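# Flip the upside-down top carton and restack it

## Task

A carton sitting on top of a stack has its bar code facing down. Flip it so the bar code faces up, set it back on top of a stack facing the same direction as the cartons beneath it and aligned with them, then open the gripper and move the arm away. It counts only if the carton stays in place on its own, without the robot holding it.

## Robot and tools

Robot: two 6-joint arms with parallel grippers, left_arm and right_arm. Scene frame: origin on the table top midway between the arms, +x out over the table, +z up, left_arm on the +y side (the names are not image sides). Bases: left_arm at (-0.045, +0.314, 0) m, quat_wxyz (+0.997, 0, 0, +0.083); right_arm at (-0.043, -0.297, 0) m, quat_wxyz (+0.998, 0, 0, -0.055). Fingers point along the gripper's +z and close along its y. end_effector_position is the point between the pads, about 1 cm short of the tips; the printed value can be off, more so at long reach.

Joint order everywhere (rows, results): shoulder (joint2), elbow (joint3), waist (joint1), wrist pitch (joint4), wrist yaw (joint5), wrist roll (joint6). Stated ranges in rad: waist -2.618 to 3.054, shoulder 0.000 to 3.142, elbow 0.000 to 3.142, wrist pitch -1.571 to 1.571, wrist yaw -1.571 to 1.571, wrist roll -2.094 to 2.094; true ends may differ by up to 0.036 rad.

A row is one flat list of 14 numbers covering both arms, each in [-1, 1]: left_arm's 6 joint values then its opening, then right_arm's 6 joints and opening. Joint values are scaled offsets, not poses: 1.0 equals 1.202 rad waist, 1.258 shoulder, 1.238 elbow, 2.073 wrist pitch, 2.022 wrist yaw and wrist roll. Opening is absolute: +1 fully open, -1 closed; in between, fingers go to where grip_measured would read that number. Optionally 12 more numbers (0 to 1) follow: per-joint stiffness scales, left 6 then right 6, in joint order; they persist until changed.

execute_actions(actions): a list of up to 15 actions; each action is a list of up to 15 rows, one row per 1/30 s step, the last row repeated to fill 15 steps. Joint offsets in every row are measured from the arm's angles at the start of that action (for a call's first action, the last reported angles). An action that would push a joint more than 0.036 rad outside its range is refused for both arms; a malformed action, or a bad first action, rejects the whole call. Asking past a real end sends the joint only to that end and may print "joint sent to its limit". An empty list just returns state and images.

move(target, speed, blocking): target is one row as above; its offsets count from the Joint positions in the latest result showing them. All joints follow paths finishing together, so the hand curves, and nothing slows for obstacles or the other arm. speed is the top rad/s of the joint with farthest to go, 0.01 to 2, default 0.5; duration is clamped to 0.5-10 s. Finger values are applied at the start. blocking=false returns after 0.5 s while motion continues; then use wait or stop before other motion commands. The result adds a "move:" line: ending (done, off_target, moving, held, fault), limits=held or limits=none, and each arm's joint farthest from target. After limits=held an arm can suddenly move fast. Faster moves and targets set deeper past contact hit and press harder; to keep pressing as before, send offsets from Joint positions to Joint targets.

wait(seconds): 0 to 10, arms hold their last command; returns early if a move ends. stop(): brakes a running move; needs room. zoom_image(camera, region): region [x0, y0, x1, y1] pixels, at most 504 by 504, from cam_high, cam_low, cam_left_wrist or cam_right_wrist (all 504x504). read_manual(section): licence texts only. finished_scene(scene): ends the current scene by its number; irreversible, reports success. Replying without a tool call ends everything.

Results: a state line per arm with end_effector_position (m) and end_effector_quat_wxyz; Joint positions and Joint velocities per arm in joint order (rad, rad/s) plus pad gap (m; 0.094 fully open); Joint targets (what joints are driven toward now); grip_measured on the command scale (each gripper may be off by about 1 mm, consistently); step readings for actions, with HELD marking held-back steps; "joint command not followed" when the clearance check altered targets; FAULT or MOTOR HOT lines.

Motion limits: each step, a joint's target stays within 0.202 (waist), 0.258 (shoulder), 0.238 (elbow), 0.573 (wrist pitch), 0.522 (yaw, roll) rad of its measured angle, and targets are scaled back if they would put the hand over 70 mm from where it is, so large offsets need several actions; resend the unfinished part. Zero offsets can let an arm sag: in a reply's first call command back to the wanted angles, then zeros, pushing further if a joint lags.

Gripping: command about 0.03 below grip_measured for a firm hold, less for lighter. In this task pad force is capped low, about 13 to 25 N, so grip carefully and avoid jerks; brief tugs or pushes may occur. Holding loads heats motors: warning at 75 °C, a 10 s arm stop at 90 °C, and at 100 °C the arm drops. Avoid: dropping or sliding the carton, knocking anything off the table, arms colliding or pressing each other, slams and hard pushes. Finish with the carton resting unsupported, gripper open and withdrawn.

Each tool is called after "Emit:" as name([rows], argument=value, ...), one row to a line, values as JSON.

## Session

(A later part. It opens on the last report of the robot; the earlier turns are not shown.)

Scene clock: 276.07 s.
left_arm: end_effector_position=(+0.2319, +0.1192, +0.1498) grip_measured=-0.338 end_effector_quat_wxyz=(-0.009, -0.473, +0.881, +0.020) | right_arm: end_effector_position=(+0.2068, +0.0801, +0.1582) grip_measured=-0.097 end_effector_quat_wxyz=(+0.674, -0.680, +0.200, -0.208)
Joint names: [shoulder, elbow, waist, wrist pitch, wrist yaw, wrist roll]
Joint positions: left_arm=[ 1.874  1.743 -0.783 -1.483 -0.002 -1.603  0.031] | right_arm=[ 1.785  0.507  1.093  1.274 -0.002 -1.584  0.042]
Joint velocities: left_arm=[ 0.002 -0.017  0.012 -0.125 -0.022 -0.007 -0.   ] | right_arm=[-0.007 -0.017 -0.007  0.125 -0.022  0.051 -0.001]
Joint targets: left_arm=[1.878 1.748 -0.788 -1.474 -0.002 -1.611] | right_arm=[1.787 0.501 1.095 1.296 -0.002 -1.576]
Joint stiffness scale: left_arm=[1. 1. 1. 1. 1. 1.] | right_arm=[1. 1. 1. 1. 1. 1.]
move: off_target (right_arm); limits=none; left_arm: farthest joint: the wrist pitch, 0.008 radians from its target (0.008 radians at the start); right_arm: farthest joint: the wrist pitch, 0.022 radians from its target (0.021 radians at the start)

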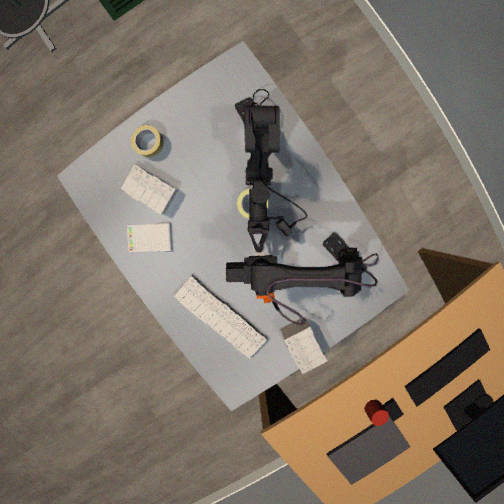

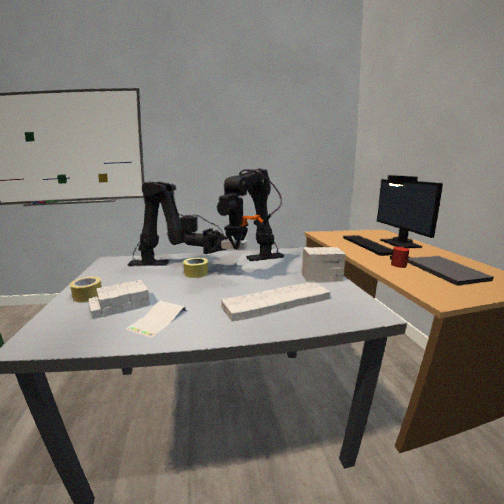

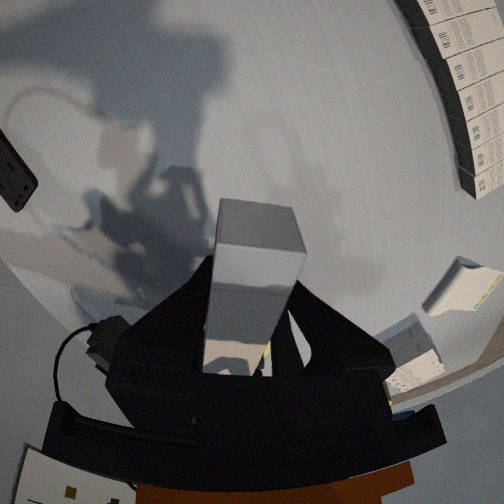

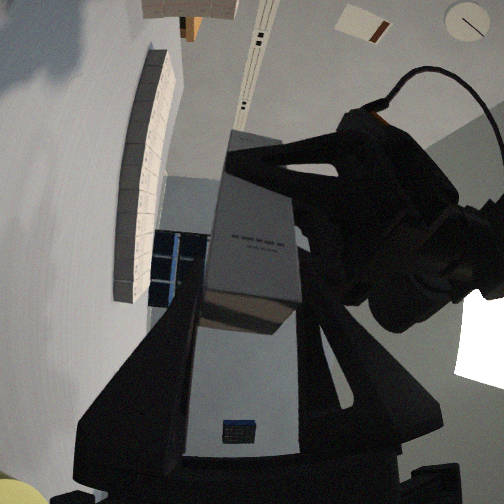

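Emit:
move(target=[0.002,0.004,-0.004,0.004,0,-0.004,-0.39, 0.002,-0.005,0.002,0.01,0,0.004,-0.5])

Scene clock: 281.47 s.
left_arm: end_effector_position=(+0.2320, +0.1191, +0.1497) grip_measured=-0.338 end_effector_quat_wxyz=(-0.009, -0.473, +0.881, +0.020) | right_arm: end_effector_position=(+0.2069, +0.0801, +0.1547) grip_measured=-0.338 end_effector_quat_wxyz=(+0.670, -0.684, +0.203, -0.206)
Joint names: [shoulder, elbow, waist, wrist pitch, wrist yaw, wrist roll]
Joint positions: left_arm=[ 1.874  1.743 -0.783 -1.482 -0.002 -1.603  0.031] | right_arm=[ 1.787  0.507  1.093  1.262 -0.002 -1.581  0.031]
Joint velocities: left_arm=[-0.012 -0.012  0.007 -0.037 -0.037 -0.037  0.   ] | right_arm=[-0.017 -0.012  0.002 -0.037 -0.037  0.007  0.001]
Joint targets: left_arm=[1.877 1.748 -0.788 -1.474 -0.002 -1.611] | right_arm=[1.788 0.501 1.095 1.294 -0.002 -1.576]
Joint stiffness scale: left_arm=[1. 1. 1. 1. 1. 1.] | right_arm=[1. 1. 1. 1. 1. 1.]
move: off_target (right_arm); limits=none; left_arm: farthest joint: the wrist pitch, 0.008 radians from its target (0.008 radians at the start); right_arm: farthest joint: the wrist pitch, 0.032 radians from its target (0.021 radians at the start)

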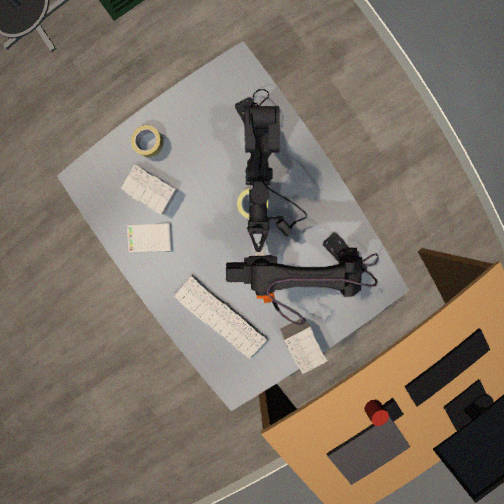

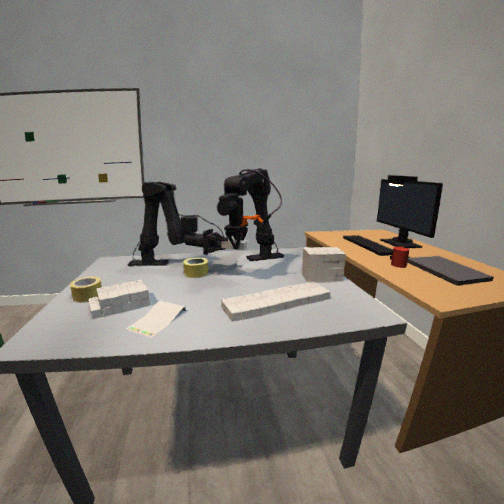

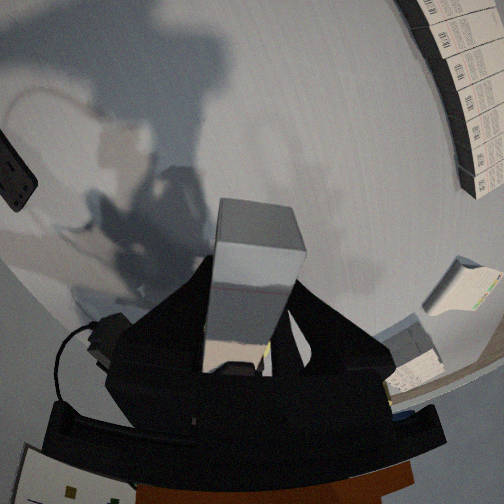

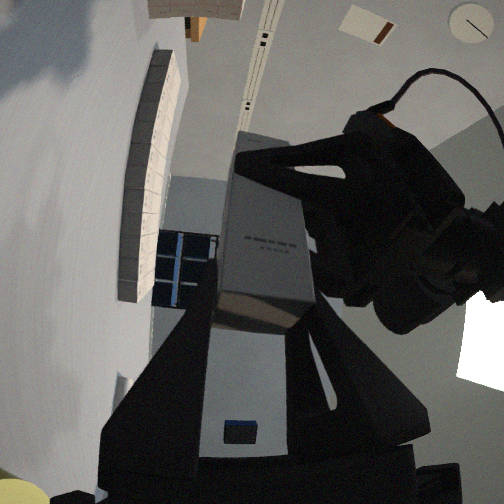

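Emit:
execute_actions([
  [[0.002,0.004,-0.004,0.004,0,-0.004,0.8, 0.001,-0.005,0.002,0.015,0,0.002,-0.4]],
])

Emit:
move(target=[0.002,0.004,-0.004,0.004,0,-0.004,0.8, 0.001,-0.005,0.002,0.015,0,0.78,-0.4], speed=1.0)

Scene clock: 299.43 s.
left_arm: end_effector_position=(+0.2320, +0.1191, +0.1497) grip_measured=+0.798 end_effector_quat_wxyz=(-0.009, -0.473, +0.881, +0.020) | right_arm: end_effector_position=(+0.2069, +0.0801, +0.1548) grip_measured=-0.338 end_effector_quat_wxyz=(+0.670, -0.684, +0.203, -0.206)
Joint names: [shoulder, elbow, waist, wrist pitch, wrist yaw, wrist roll]
Joint positions: left_arm=[ 1.874  1.743 -0.783 -1.482 -0.002 -1.603  0.084] | right_arm=[ 1.787  0.507  1.093  1.263 -0.002 -1.581  0.031]
Joint velocities: left_arm=[ 0.002  0.007  0.002 -0.007 -0.007  0.095  0.   ] | right_arm=[ 0.002 -0.002 -0.007 -0.066  0.022 -0.007  0.   ]
Joint targets: left_arm=[1.877 1.748 -0.788 -1.474 -0.002 -1.611] | right_arm=[1.788 0.501 1.095 1.294 -0.002 -1.577]
Joint stiffness scale: left_arm=[1. 1. 1. 1. 1. 1.] | right_arm=[1. 1. 1. 1. 1. 1.]
Step readings (joint positions):
0: left_arm=[1.874 1.743 -0.783 -1.482 -0.002 -1.603] | right_arm=[1.787 0.507 1.093 1.262 -0.002 -1.581]
1: left_arm=[1.874 1.743 -0.783 -1.482 -0.002 -1.603] | right_arm=[1.787 0.507 1.093 1.262 -0.002 -1.581]
2: left_arm=[1.874 1.743 -0.783 -1.482 -0.002 -1.603] | right_arm=[1.787 0.507 1.093 1.263 -0.002 -1.581]
4: left_arm=[1.874 1.743 -0.783 -1.482 -0.002 -1.603] | right_arm=[1.787 0.507 1.093 1.263 -0.002 -1.581]
8: left_arm=[1.874 1.743 -0.783 -1.482 -0.002 -1.603] | right_arm=[1.787 0.507 1.093 1.263 -0.002 -1.581]
15: Joint positions above

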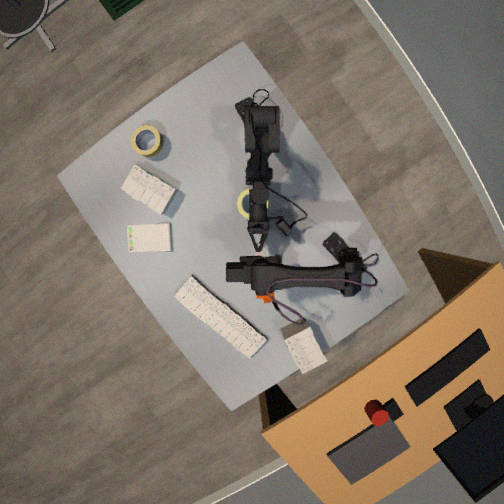

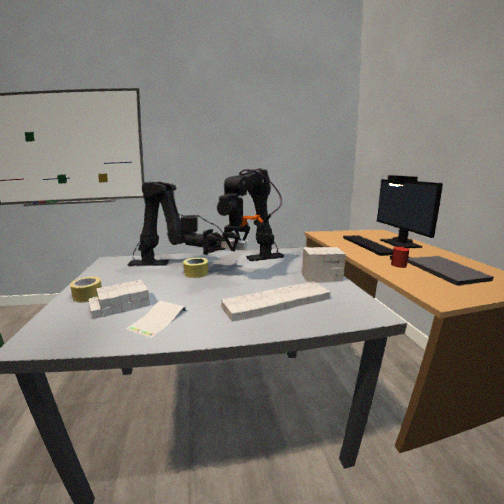

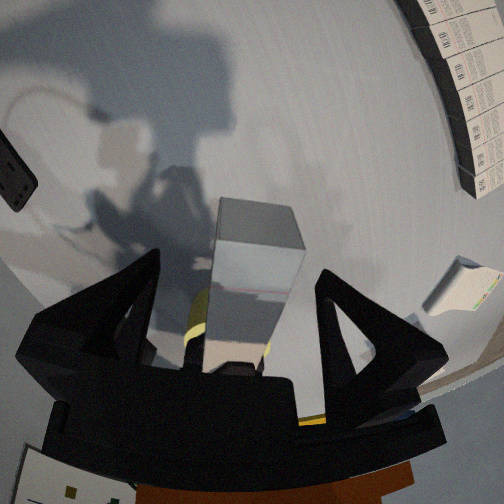

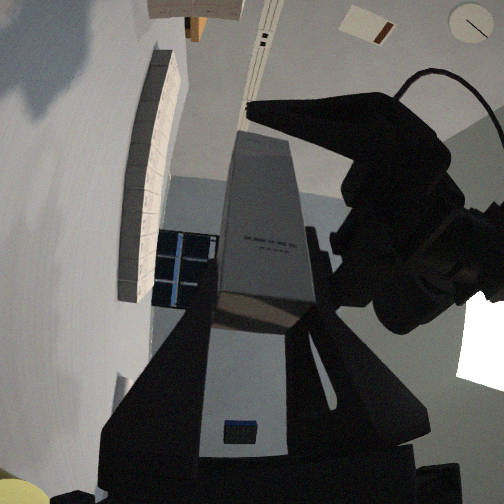

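Scene clock: 301.97 s.
left_arm: end_effector_position=(+0.2320, +0.1191, +0.1497) grip_measured=+0.798 end_effector_quat_wxyz=(-0.009, -0.473, +0.881, +0.020) | right_arm: end_effector_position=(+0.2069, +0.0801, +0.1539) grip_measured=-0.339 end_effector_quat_wxyz=(+0.618, -0.341, +0.628, +0.327)
Joint names: [shoulder, elbow, waist, wrist pitch, wrist yaw, wrist roll]
Joint positions: left_arm=[ 1.874  1.743 -0.783 -1.482 -0.002 -1.603  0.084] | right_arm=[ 1.787  0.507  1.093  1.259 -0.002 -0.01   0.031]
Joint velocities: left_arm=[ 0.002  0.002  0.012 -0.022 -0.022  0.007 -0.001] | right_arm=[-0.002 -0.012 -0.012  0.037 -0.11   0.022  0.   ]
Joint targets: left_arm=[1.877 1.748 -0.788 -1.474 -0.002 -1.611] | right_arm=[1.788 0.501 1.095 1.294 -0.002 -0.004]
Joint stiffness scale: left_arm=[1. 1. 1. 1. 1. 1.] | right_arm=[1. 1. 1. 1. 1. 1.]
move: off_target (right_arm); limits=none; left_arm: farthest joint: the wrist pitch, 0.009 radians from its target (0.009 radians at the start); right_arm: farthest joint: the wrist pitch, 0.035 radians from its target (0.031 radians at the start)

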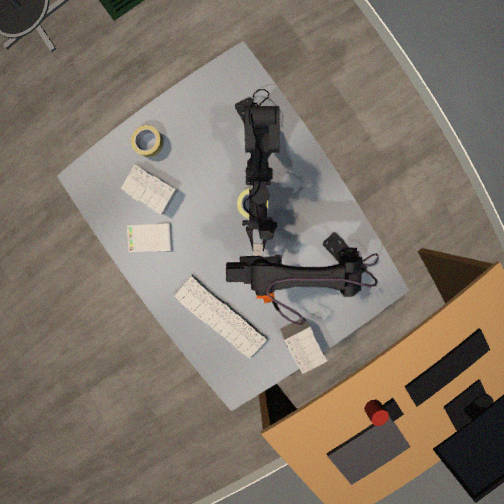

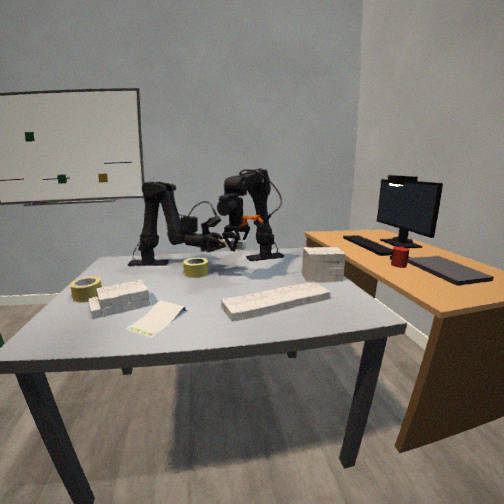

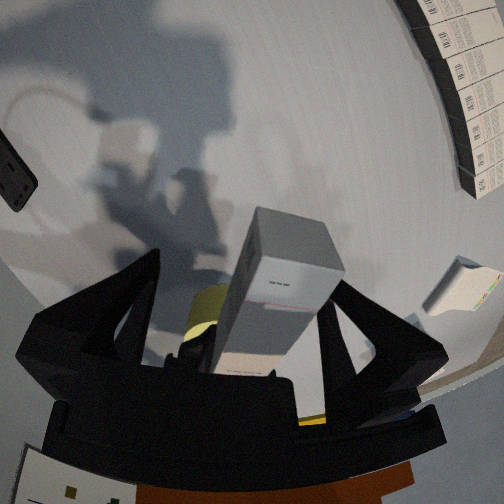

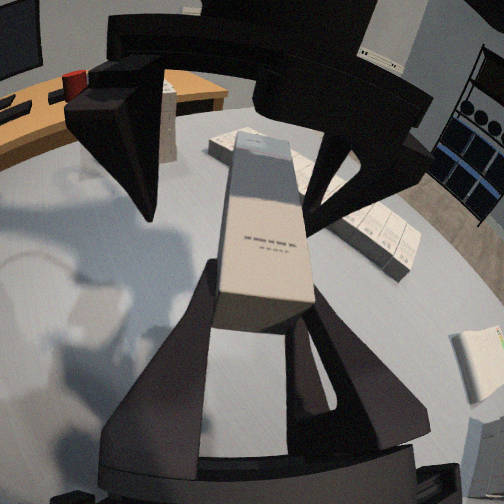

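Emit:
move(target=[0.002,0.004,-0.004,0.004,0,-0.004,1, 0.001,-0.005,0.002,0.017,0,0.78,-0.4], speed=1.0)

Emit:
zoom_image(camera="cam_low", region=[170, 190, 290, 280])

Scene clock: 311.23 s.
left_arm: end_effector_position=(+0.2320, +0.1191, +0.1497) grip_measured=+1.000 end_effector_quat_wxyz=(-0.009, -0.473, +0.881, +0.020) | right_arm: end_effector_position=(+0.2069, +0.0801, +0.1541) grip_measured=-0.340 end_effector_quat_wxyz=(+0.203, +0.206, +0.684, +0.670)
Joint names: [shoulder, elbow, waist, wrist pitch, wrist yaw, wrist roll]
Joint positions: left_arm=[ 1.874  1.743 -0.783 -1.482 -0.002 -1.603  0.094] | right_arm=[ 1.787  0.507  1.093  1.26  -0.002  1.568  0.031]
Joint velocities: left_arm=[ 0.002  0.002 -0.007 -0.007  0.022  0.022  0.   ] | right_arm=[-0.002 -0.002  0.007 -0.022 -0.037  0.051 -0.   ]
Joint targets: left_arm=[1.877 1.748 -0.788 -1.474 -0.002 -1.611] | right_arm=[1.788 0.501 1.095 1.294 -0.002 1.567]
Joint stiffness scale: left_arm=[1. 1. 1. 1. 1. 1.] | right_arm=[1. 1. 1. 1. 1. 1.]
move: off_target (right_arm); limits=none; left_arm: farthest joint: the wrist pitch, 0.009 radians from its target (0.009 radians at the start); right_arm: farthest joint: the wrist pitch, 0.035 radians from its target (0.035 radians at the start)

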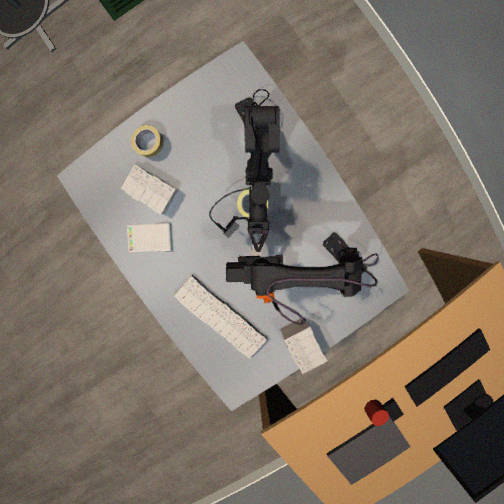

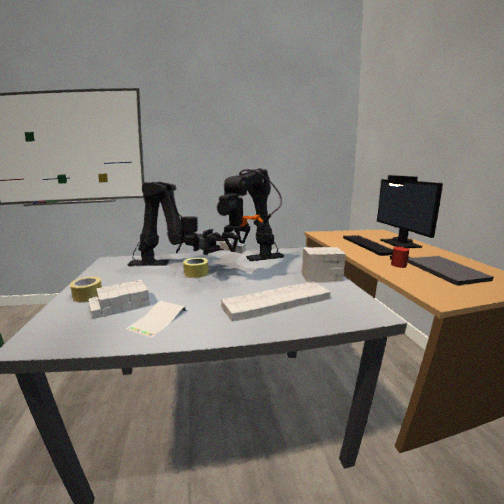

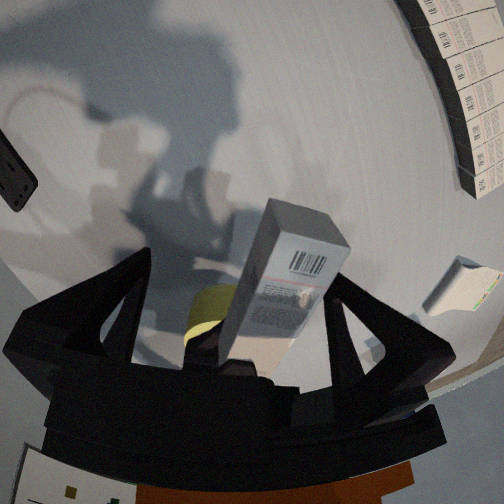

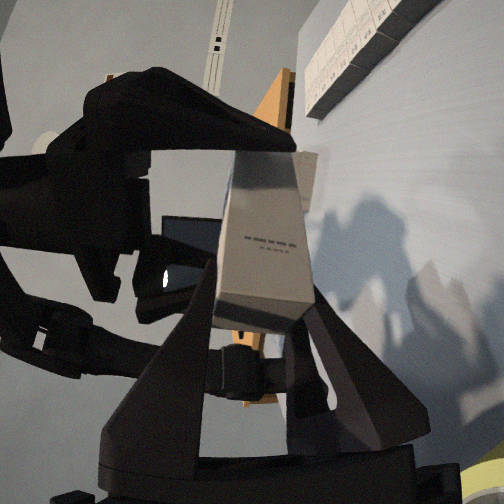

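Region (170, 190, 290, 280) of cam_low's 504x504 image, scaled by 4.200, with more detail than that image has; it fills the top 378 rows of this view, and the rest is white.

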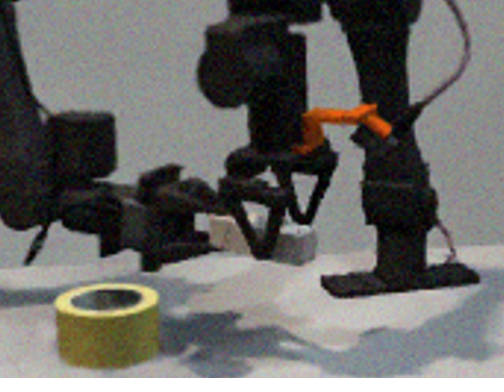

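Emit:
move(target=[0.002,0.004,-0.004,0.032,0,0.104,1, 0.001,-0.005,0.002,0.017,0,0,-0.4], speed=0.3)

Scene clock: 326.73 s.
left_arm: end_effector_position=(+0.2424, +0.1117, +0.1495) grip_measured=+1.000 end_effector_quat_wxyz=(+0.003, -0.383, +0.924, -0.003) | right_arm: end_effector_position=(+0.2069, +0.0801, +0.1542) grip_measured=-0.340 end_effector_quat_wxyz=(+0.202, +0.206, +0.683, +0.670)
Joint names: [shoulder, elbow, waist, wrist pitch, wrist yaw, wrist roll]
Joint positions: left_arm=[ 1.874  1.743 -0.783 -1.431 -0.002 -1.404  0.094] | right_arm=[ 1.787  0.507  1.093  1.26  -0.002  1.571  0.031]
Joint velocities: left_arm=[-0.017  0.002 -0.007 -0.022 -0.037  0.007  0.   ] | right_arm=[ 0.012 -0.002 -0.002  0.007 -0.066  0.007  0.001]
Joint targets: left_arm=[1.877 1.748 -0.788 -1.416 -0.002 -1.393] | right_arm=[1.788 0.501 1.095 1.295 -0.002 1.568]
Joint stiffness scale: left_arm=[1. 1. 1. 1. 1. 1.] | right_arm=[1. 1. 1. 1. 1. 1.]
move: off_target (right_arm); limits=none; left_arm: farthest joint: the wrist pitch, 0.015 radians from its target (0.067 radians at the start); right_arm: farthest joint: the wrist pitch, 0.035 radians from its target (0.036 radians at the start)

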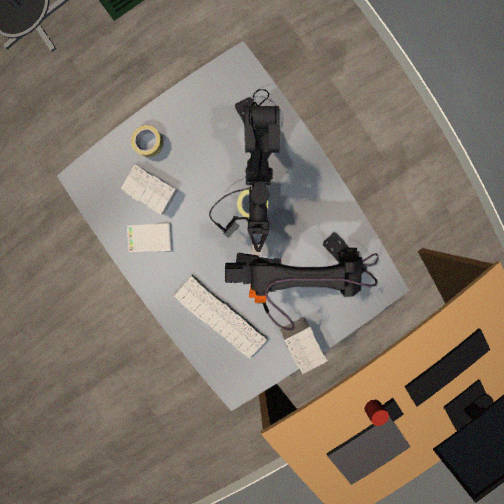

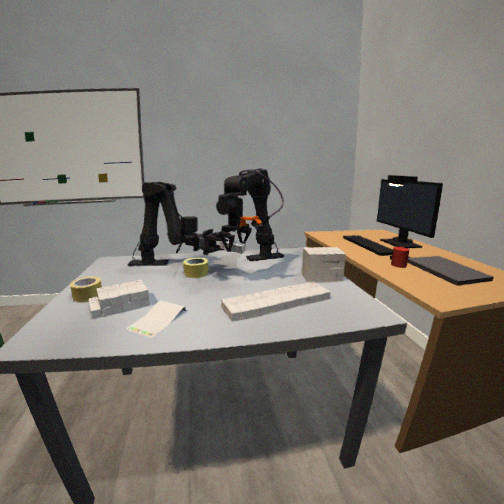

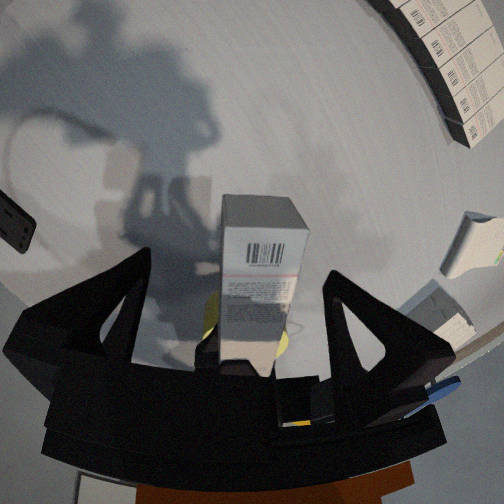

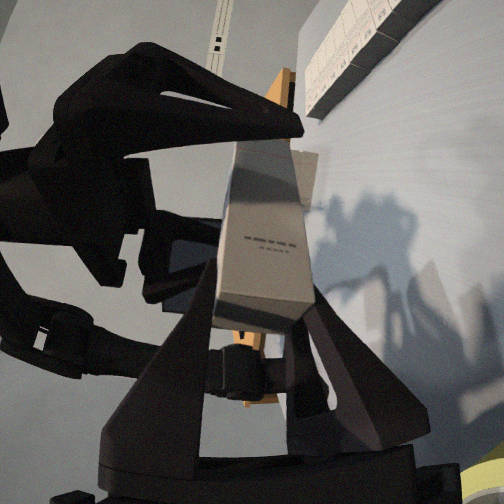

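Emit:
move(target=[0.012,0.004,-0.004,0.014,0,-0.034,0.2, 0.001,-0.005,0.002,0.017,0,0,-0.4], speed=0.2)

Emit:
zoom_image(camera="cam_low", region=[180, 210, 270, 270])

Scene clock: 337.03 s.
left_arm: end_effector_position=(+0.2454, +0.1095, +0.1496) grip_measured=+0.202 end_effector_quat_wxyz=(+0.007, -0.410, +0.912, -0.010) | right_arm: end_effector_position=(+0.2069, +0.0801, +0.1543) grip_measured=-0.340 end_effector_quat_wxyz=(+0.201, +0.207, +0.683, +0.671)
Joint names: [shoulder, elbow, waist, wrist pitch, wrist yaw, wrist roll]
Joint positions: left_arm=[ 1.874  1.743 -0.783 -1.416 -0.002 -1.462  0.056] | right_arm=[ 1.787  0.507  1.093  1.261 -0.002  1.574  0.031]
Joint velocities: left_arm=[-0.002  0.007  0.002  0.007 -0.007  0.007  0.   ] | right_arm=[-0.017 -0.002 -0.007 -0.066 -0.007  0.007 -0.001]
Joint targets: left_arm=[1.889 1.748 -0.788 -1.402 -0.002 -1.472] | right_arm=[1.788 0.501 1.095 1.295 -0.002 1.571]
Joint stiffness scale: left_arm=[1. 1. 1. 1. 1. 1.] | right_arm=[1. 1. 1. 1. 1. 1.]
move: off_target (right_arm); limits=none; left_arm: farthest joint: the shoulder, 0.015 radians from its target (0.015 radians at the start); right_arm: farthest joint: the wrist pitch, 0.034 radians from its target (0.035 radians at the start)

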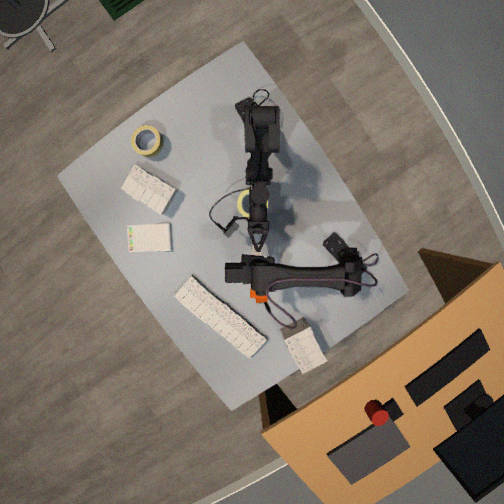

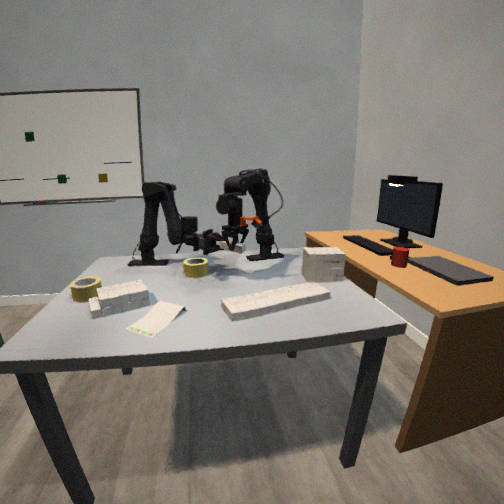

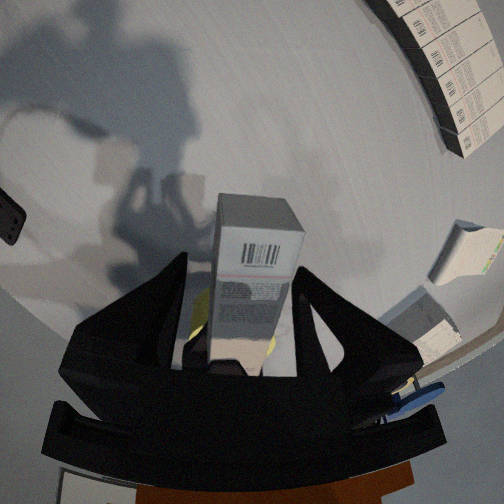

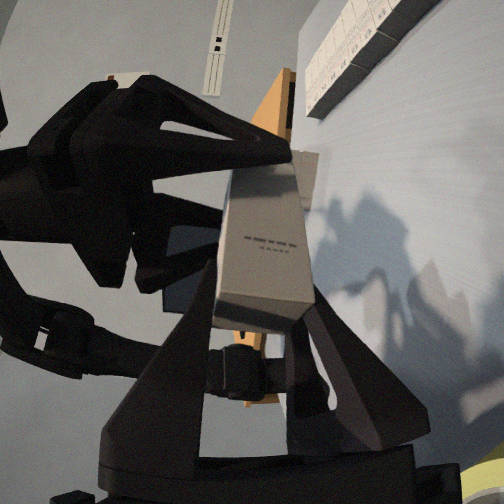

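Region (180, 210, 270, 270) of cam_low's 504x504 image, scaled by 5.600, with more detail than that image has.

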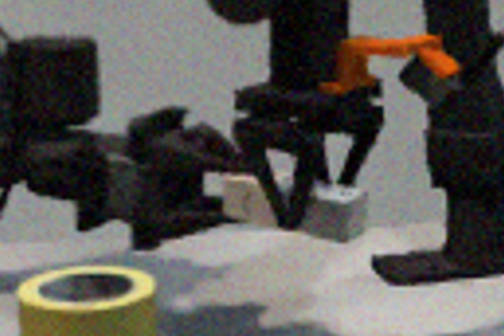

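Emit:
move(target=[0.019,0.004,0.068,0.007,0.078,-0.004,0.2, 0.001,-0.005,0.002,0.017,0,0,-0.4], speed=0.2)

Scene clock: 356.23 s.
left_arm: end_effector_position=(+0.2461, +0.1077, +0.1449) grip_measured=+0.202 end_effector_quat_wxyz=(-0.062, -0.441, +0.894, -0.042) | right_arm: end_effector_position=(+0.2069, +0.0801, +0.1545) grip_measured=-0.340 end_effector_quat_wxyz=(+0.201, +0.208, +0.682, +0.671)
Joint names: [shoulder, elbow, waist, wrist pitch, wrist yaw, wrist roll]
Joint positions: left_arm=[ 1.894  1.743 -0.711 -1.415  0.149 -1.462  0.056] | right_arm=[ 1.787  0.507  1.093  1.262 -0.002  1.576  0.031]
Joint velocities: left_arm=[-0.002 -0.002 -0.007 -0.051 -0.051 -0.007 -0.002] | right_arm=[-0.012  0.012 -0.027 -0.037  0.007  0.051 -0.   ]
Joint targets: left_arm=[1.898 1.748 -0.701 -1.401 0.156 -1.470] | right_arm=[1.788 0.501 1.095 1.296 -0.002 1.574]
Joint stiffness scale: left_arm=[1. 1. 1. 1. 1. 1.] | right_arm=[1. 1. 1. 1. 1. 1.]
move: off_target (right_arm); limits=none; left_arm: farthest joint: the wrist pitch, 0.014 radians from its target (0.014 radians at the start); right_arm: farthest joint: the wrist pitch, 0.035 radians from its target (0.035 radians at the start)

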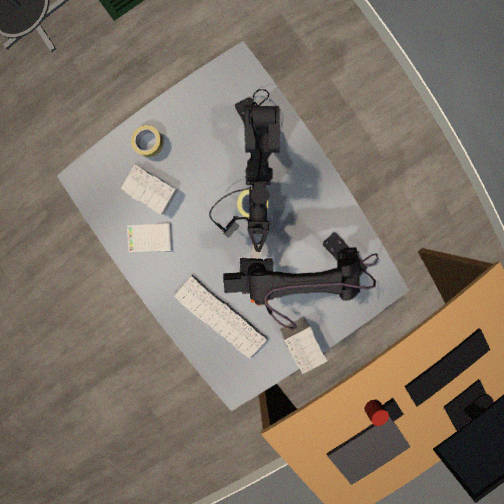

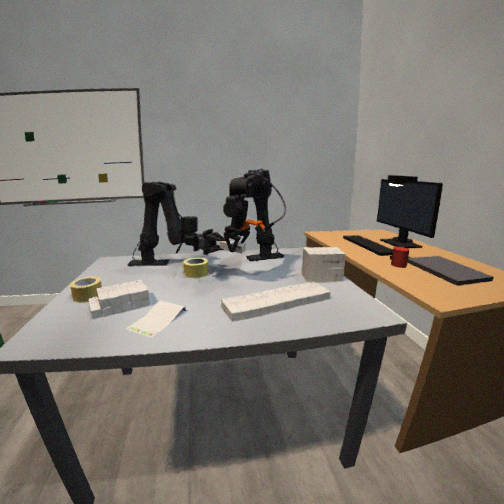

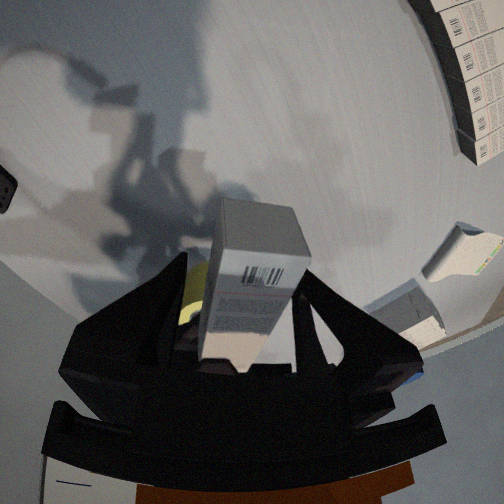

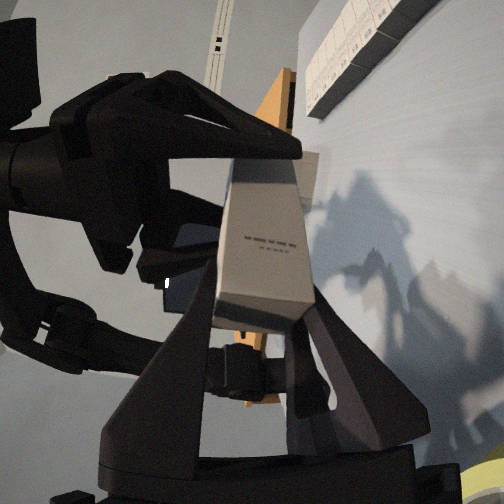

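Emit:
move(target=[-0.034,0.004,-0.02,0.007,-0.02,0.035,0.2, 0.001,-0.005,0.002,0.017,0,-0.003,-0.4], speed=0.15)

Scene clock: 363.37 s.
left_arm: end_effector_position=(+0.2460, +0.1080, +0.1442) grip_measured=+0.202 end_effector_quat_wxyz=(-0.049, -0.409, +0.911, -0.035) | right_arm: end_effector_position=(+0.2069, +0.0801, +0.1547) grip_measured=-0.340 end_effector_quat_wxyz=(+0.200, +0.208, +0.682, +0.672)
Joint names: [shoulder, elbow, waist, wrist pitch, wrist yaw, wrist roll]
Joint positions: left_arm=[ 1.894  1.743 -0.724 -1.415  0.121 -1.402  0.056] | right_arm=[ 1.787  0.507  1.093  1.262 -0.002  1.577  0.031]
Joint velocities: left_arm=[-0.002 -0.002  0.017  0.081  0.007  0.022 -0.   ] | right_arm=[ 0.002 -0.007  0.002 -0.037 -0.037 -0.022 -0.   ]
Joint targets: left_arm=[1.851 1.748 -0.735 -1.401 0.109 -1.392] | right_arm=[1.788 0.501 1.095 1.297 -0.002 1.570]
Joint stiffness scale: left_arm=[1. 1. 1. 1. 1. 1.] | right_arm=[1. 1. 1. 1. 1. 1.]
move: off_target (left_arm, right_arm); limits=none; left_arm: farthest joint: the shoulder, 0.043 radians from its target (0.043 radians at the start); right_arm: farthest joint: the wrist pitch, 0.035 radians from its target (0.036 radians at the start)

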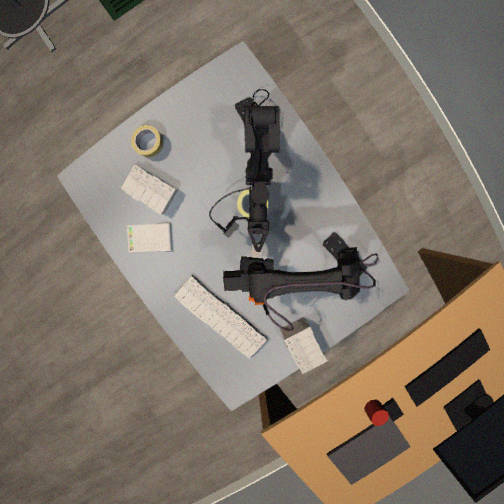

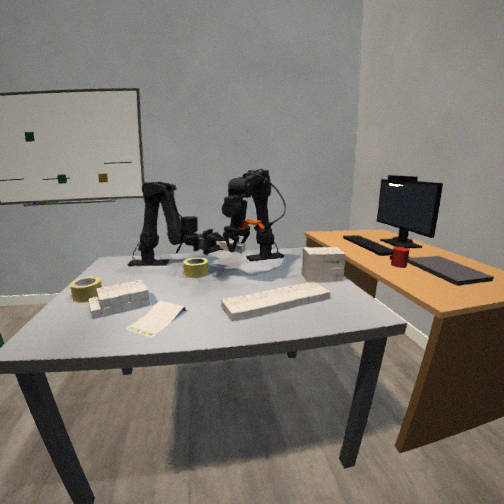

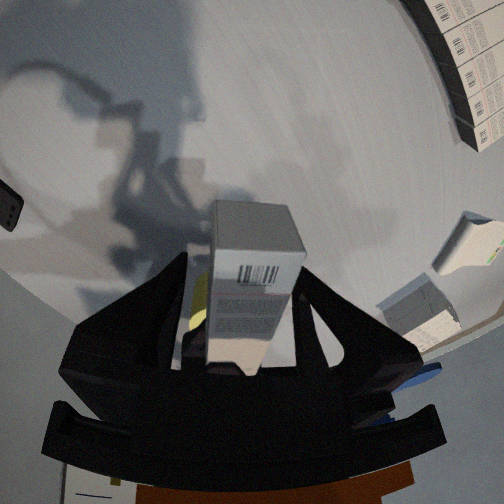

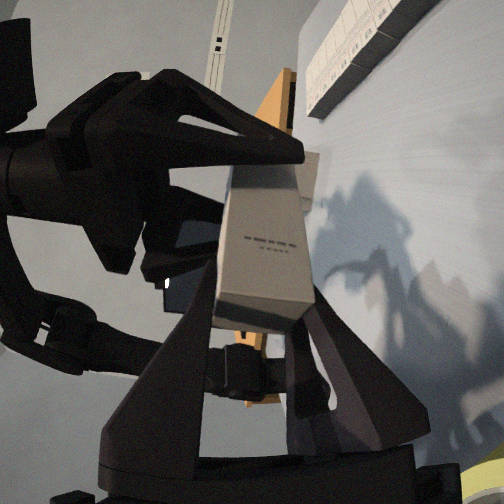

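Emit:
move(target=[-0.01,0.004,-0.004,0.007,-0.003,0.003,0.0, 0.001,-0.005,0.002,-0.008,0,-0.003,-0.4], speed=0.1)

Scene clock: 371.37 s.
left_arm: end_effector_position=(+0.2460, +0.1081, +0.1442) grip_measured=+0.002 end_effector_quat_wxyz=(-0.049, -0.408, +0.911, -0.035) | right_arm: end_effector_position=(+0.2068, +0.0799, +0.1482) grip_measured=-0.340 end_effector_quat_wxyz=(+0.197, +0.211, +0.691, +0.663)
Joint names: [shoulder, elbow, waist, wrist pitch, wrist yaw, wrist roll]
Joint positions: left_arm=[ 1.894  1.743 -0.724 -1.415  0.12  -1.402  0.047] | right_arm=[ 1.787  0.507  1.093  1.236 -0.002  1.578  0.031]
Joint velocities: left_arm=[ 0.017 -0.002 -0.007 -0.007 -0.007 -0.007  0.   ] | right_arm=[ 0.017  0.002 -0.007  0.037 -0.007 -0.022  0.001]
Joint targets: left_arm=[1.881 1.748 -0.729 -1.401 0.114 -1.396] | right_arm=[1.788 0.501 1.095 1.246 -0.002 1.571]
Joint stiffness scale: left_arm=[1. 1. 1. 1. 1. 1.] | right_arm=[1. 1. 1. 1. 1. 1.]
move: done; limits=none; left_arm: farthest joint: the wrist pitch, 0.015 radians from its target (0.015 radians at the start); right_arm: farthest joint: the wrist pitch, 0.009 radians from its target (0.017 radians at the start)

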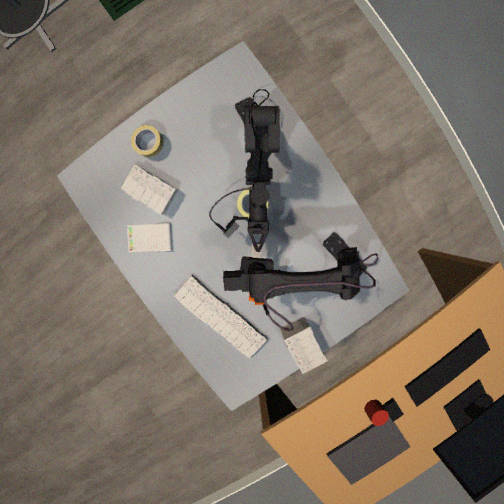

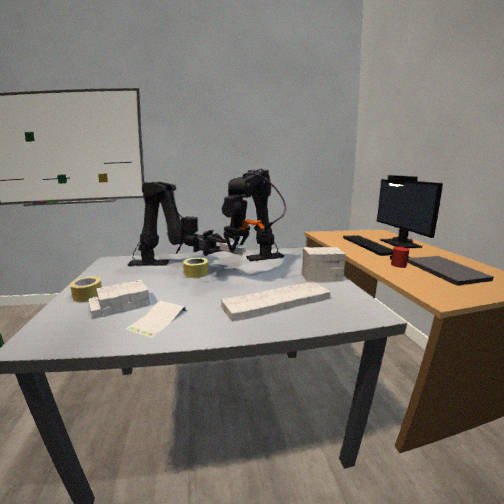

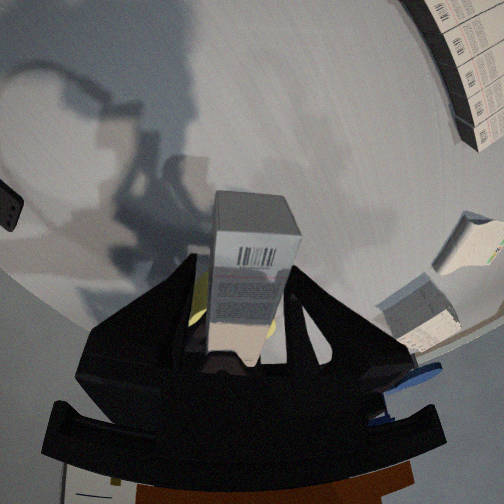

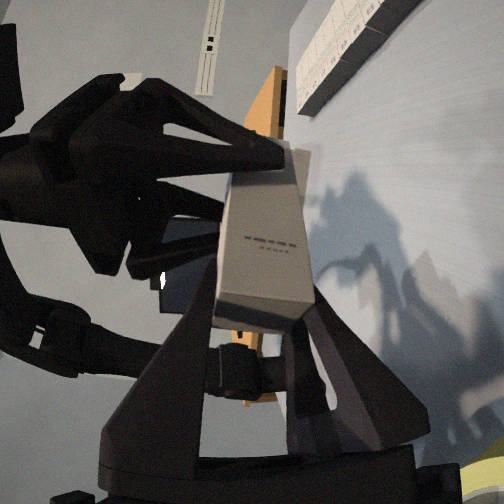

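Good: tips are now ~6 mm above the carton bottom. Close left, then release right.

Emit:
move(target=[-0.01,0.004,-0.004,0.007,-0.003,0.003,-0.4, 0.001,-0.005,0.002,0.004,0,-0.003,-0.4])

Scene clock: 375.87 s.
left_arm: end_effector_position=(+0.2461, +0.1080, +0.1442) grip_measured=-0.323 end_effector_quat_wxyz=(-0.049, -0.408, +0.911, -0.035) | right_arm: end_effector_position=(+0.2067, +0.0800, +0.1471) grip_measured=-0.340 end_effector_quat_wxyz=(+0.197, +0.211, +0.692, +0.661)
Joint names: [shoulder, elbow, waist, wrist pitch, wrist yaw, wrist roll]
Joint positions: left_arm=[ 1.894  1.743 -0.724 -1.415  0.12  -1.402  0.032] | right_arm=[ 1.787  0.507  1.093  1.232 -0.003  1.577  0.031]
Joint velocities: left_arm=[-0.017 -0.007 -0.007  0.007 -0.007 -0.081  0.   ] | right_arm=[ 0.032  0.002 -0.002 -0.007  0.022 -0.051  0.   ]
Joint targets: left_arm=[1.881 1.748 -0.729 -1.401 0.114 -1.396] | right_arm=[1.788 0.501 1.095 1.244 -0.002 1.572]
Joint stiffness scale: left_arm=[1. 1. 1. 1. 1. 1.] | right_arm=[1. 1. 1. 1. 1. 1.]
move: done; limits=none; left_arm: farthest joint: the wrist pitch, 0.014 radians from its target (0.015 radians at the start); right_arm: farthest joint: the wrist pitch, 0.012 radians from its target (0.009 radians at the start)

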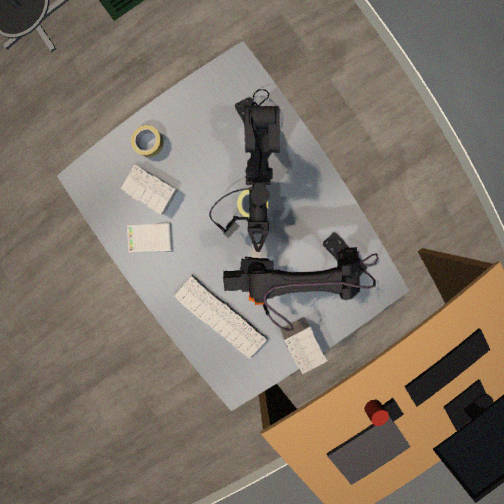

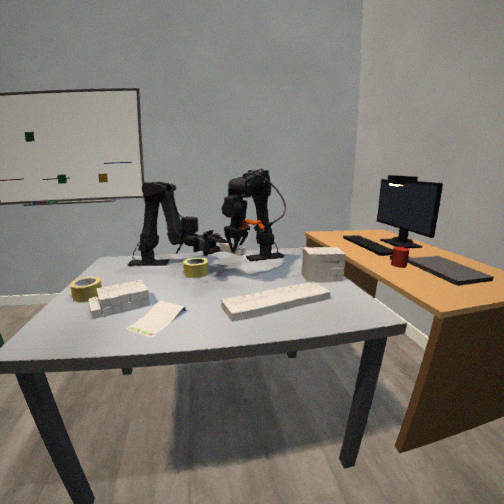

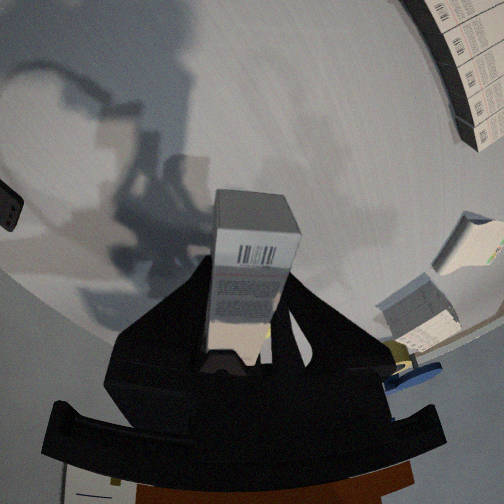

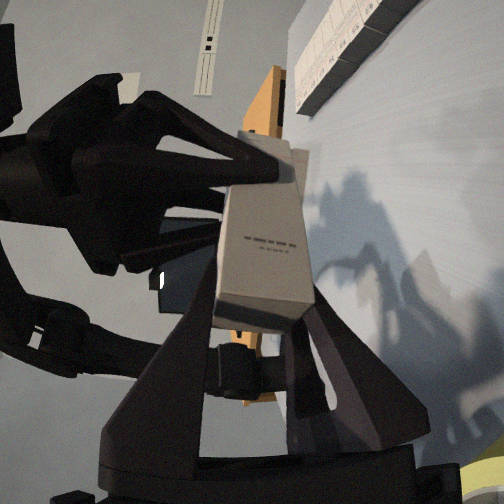

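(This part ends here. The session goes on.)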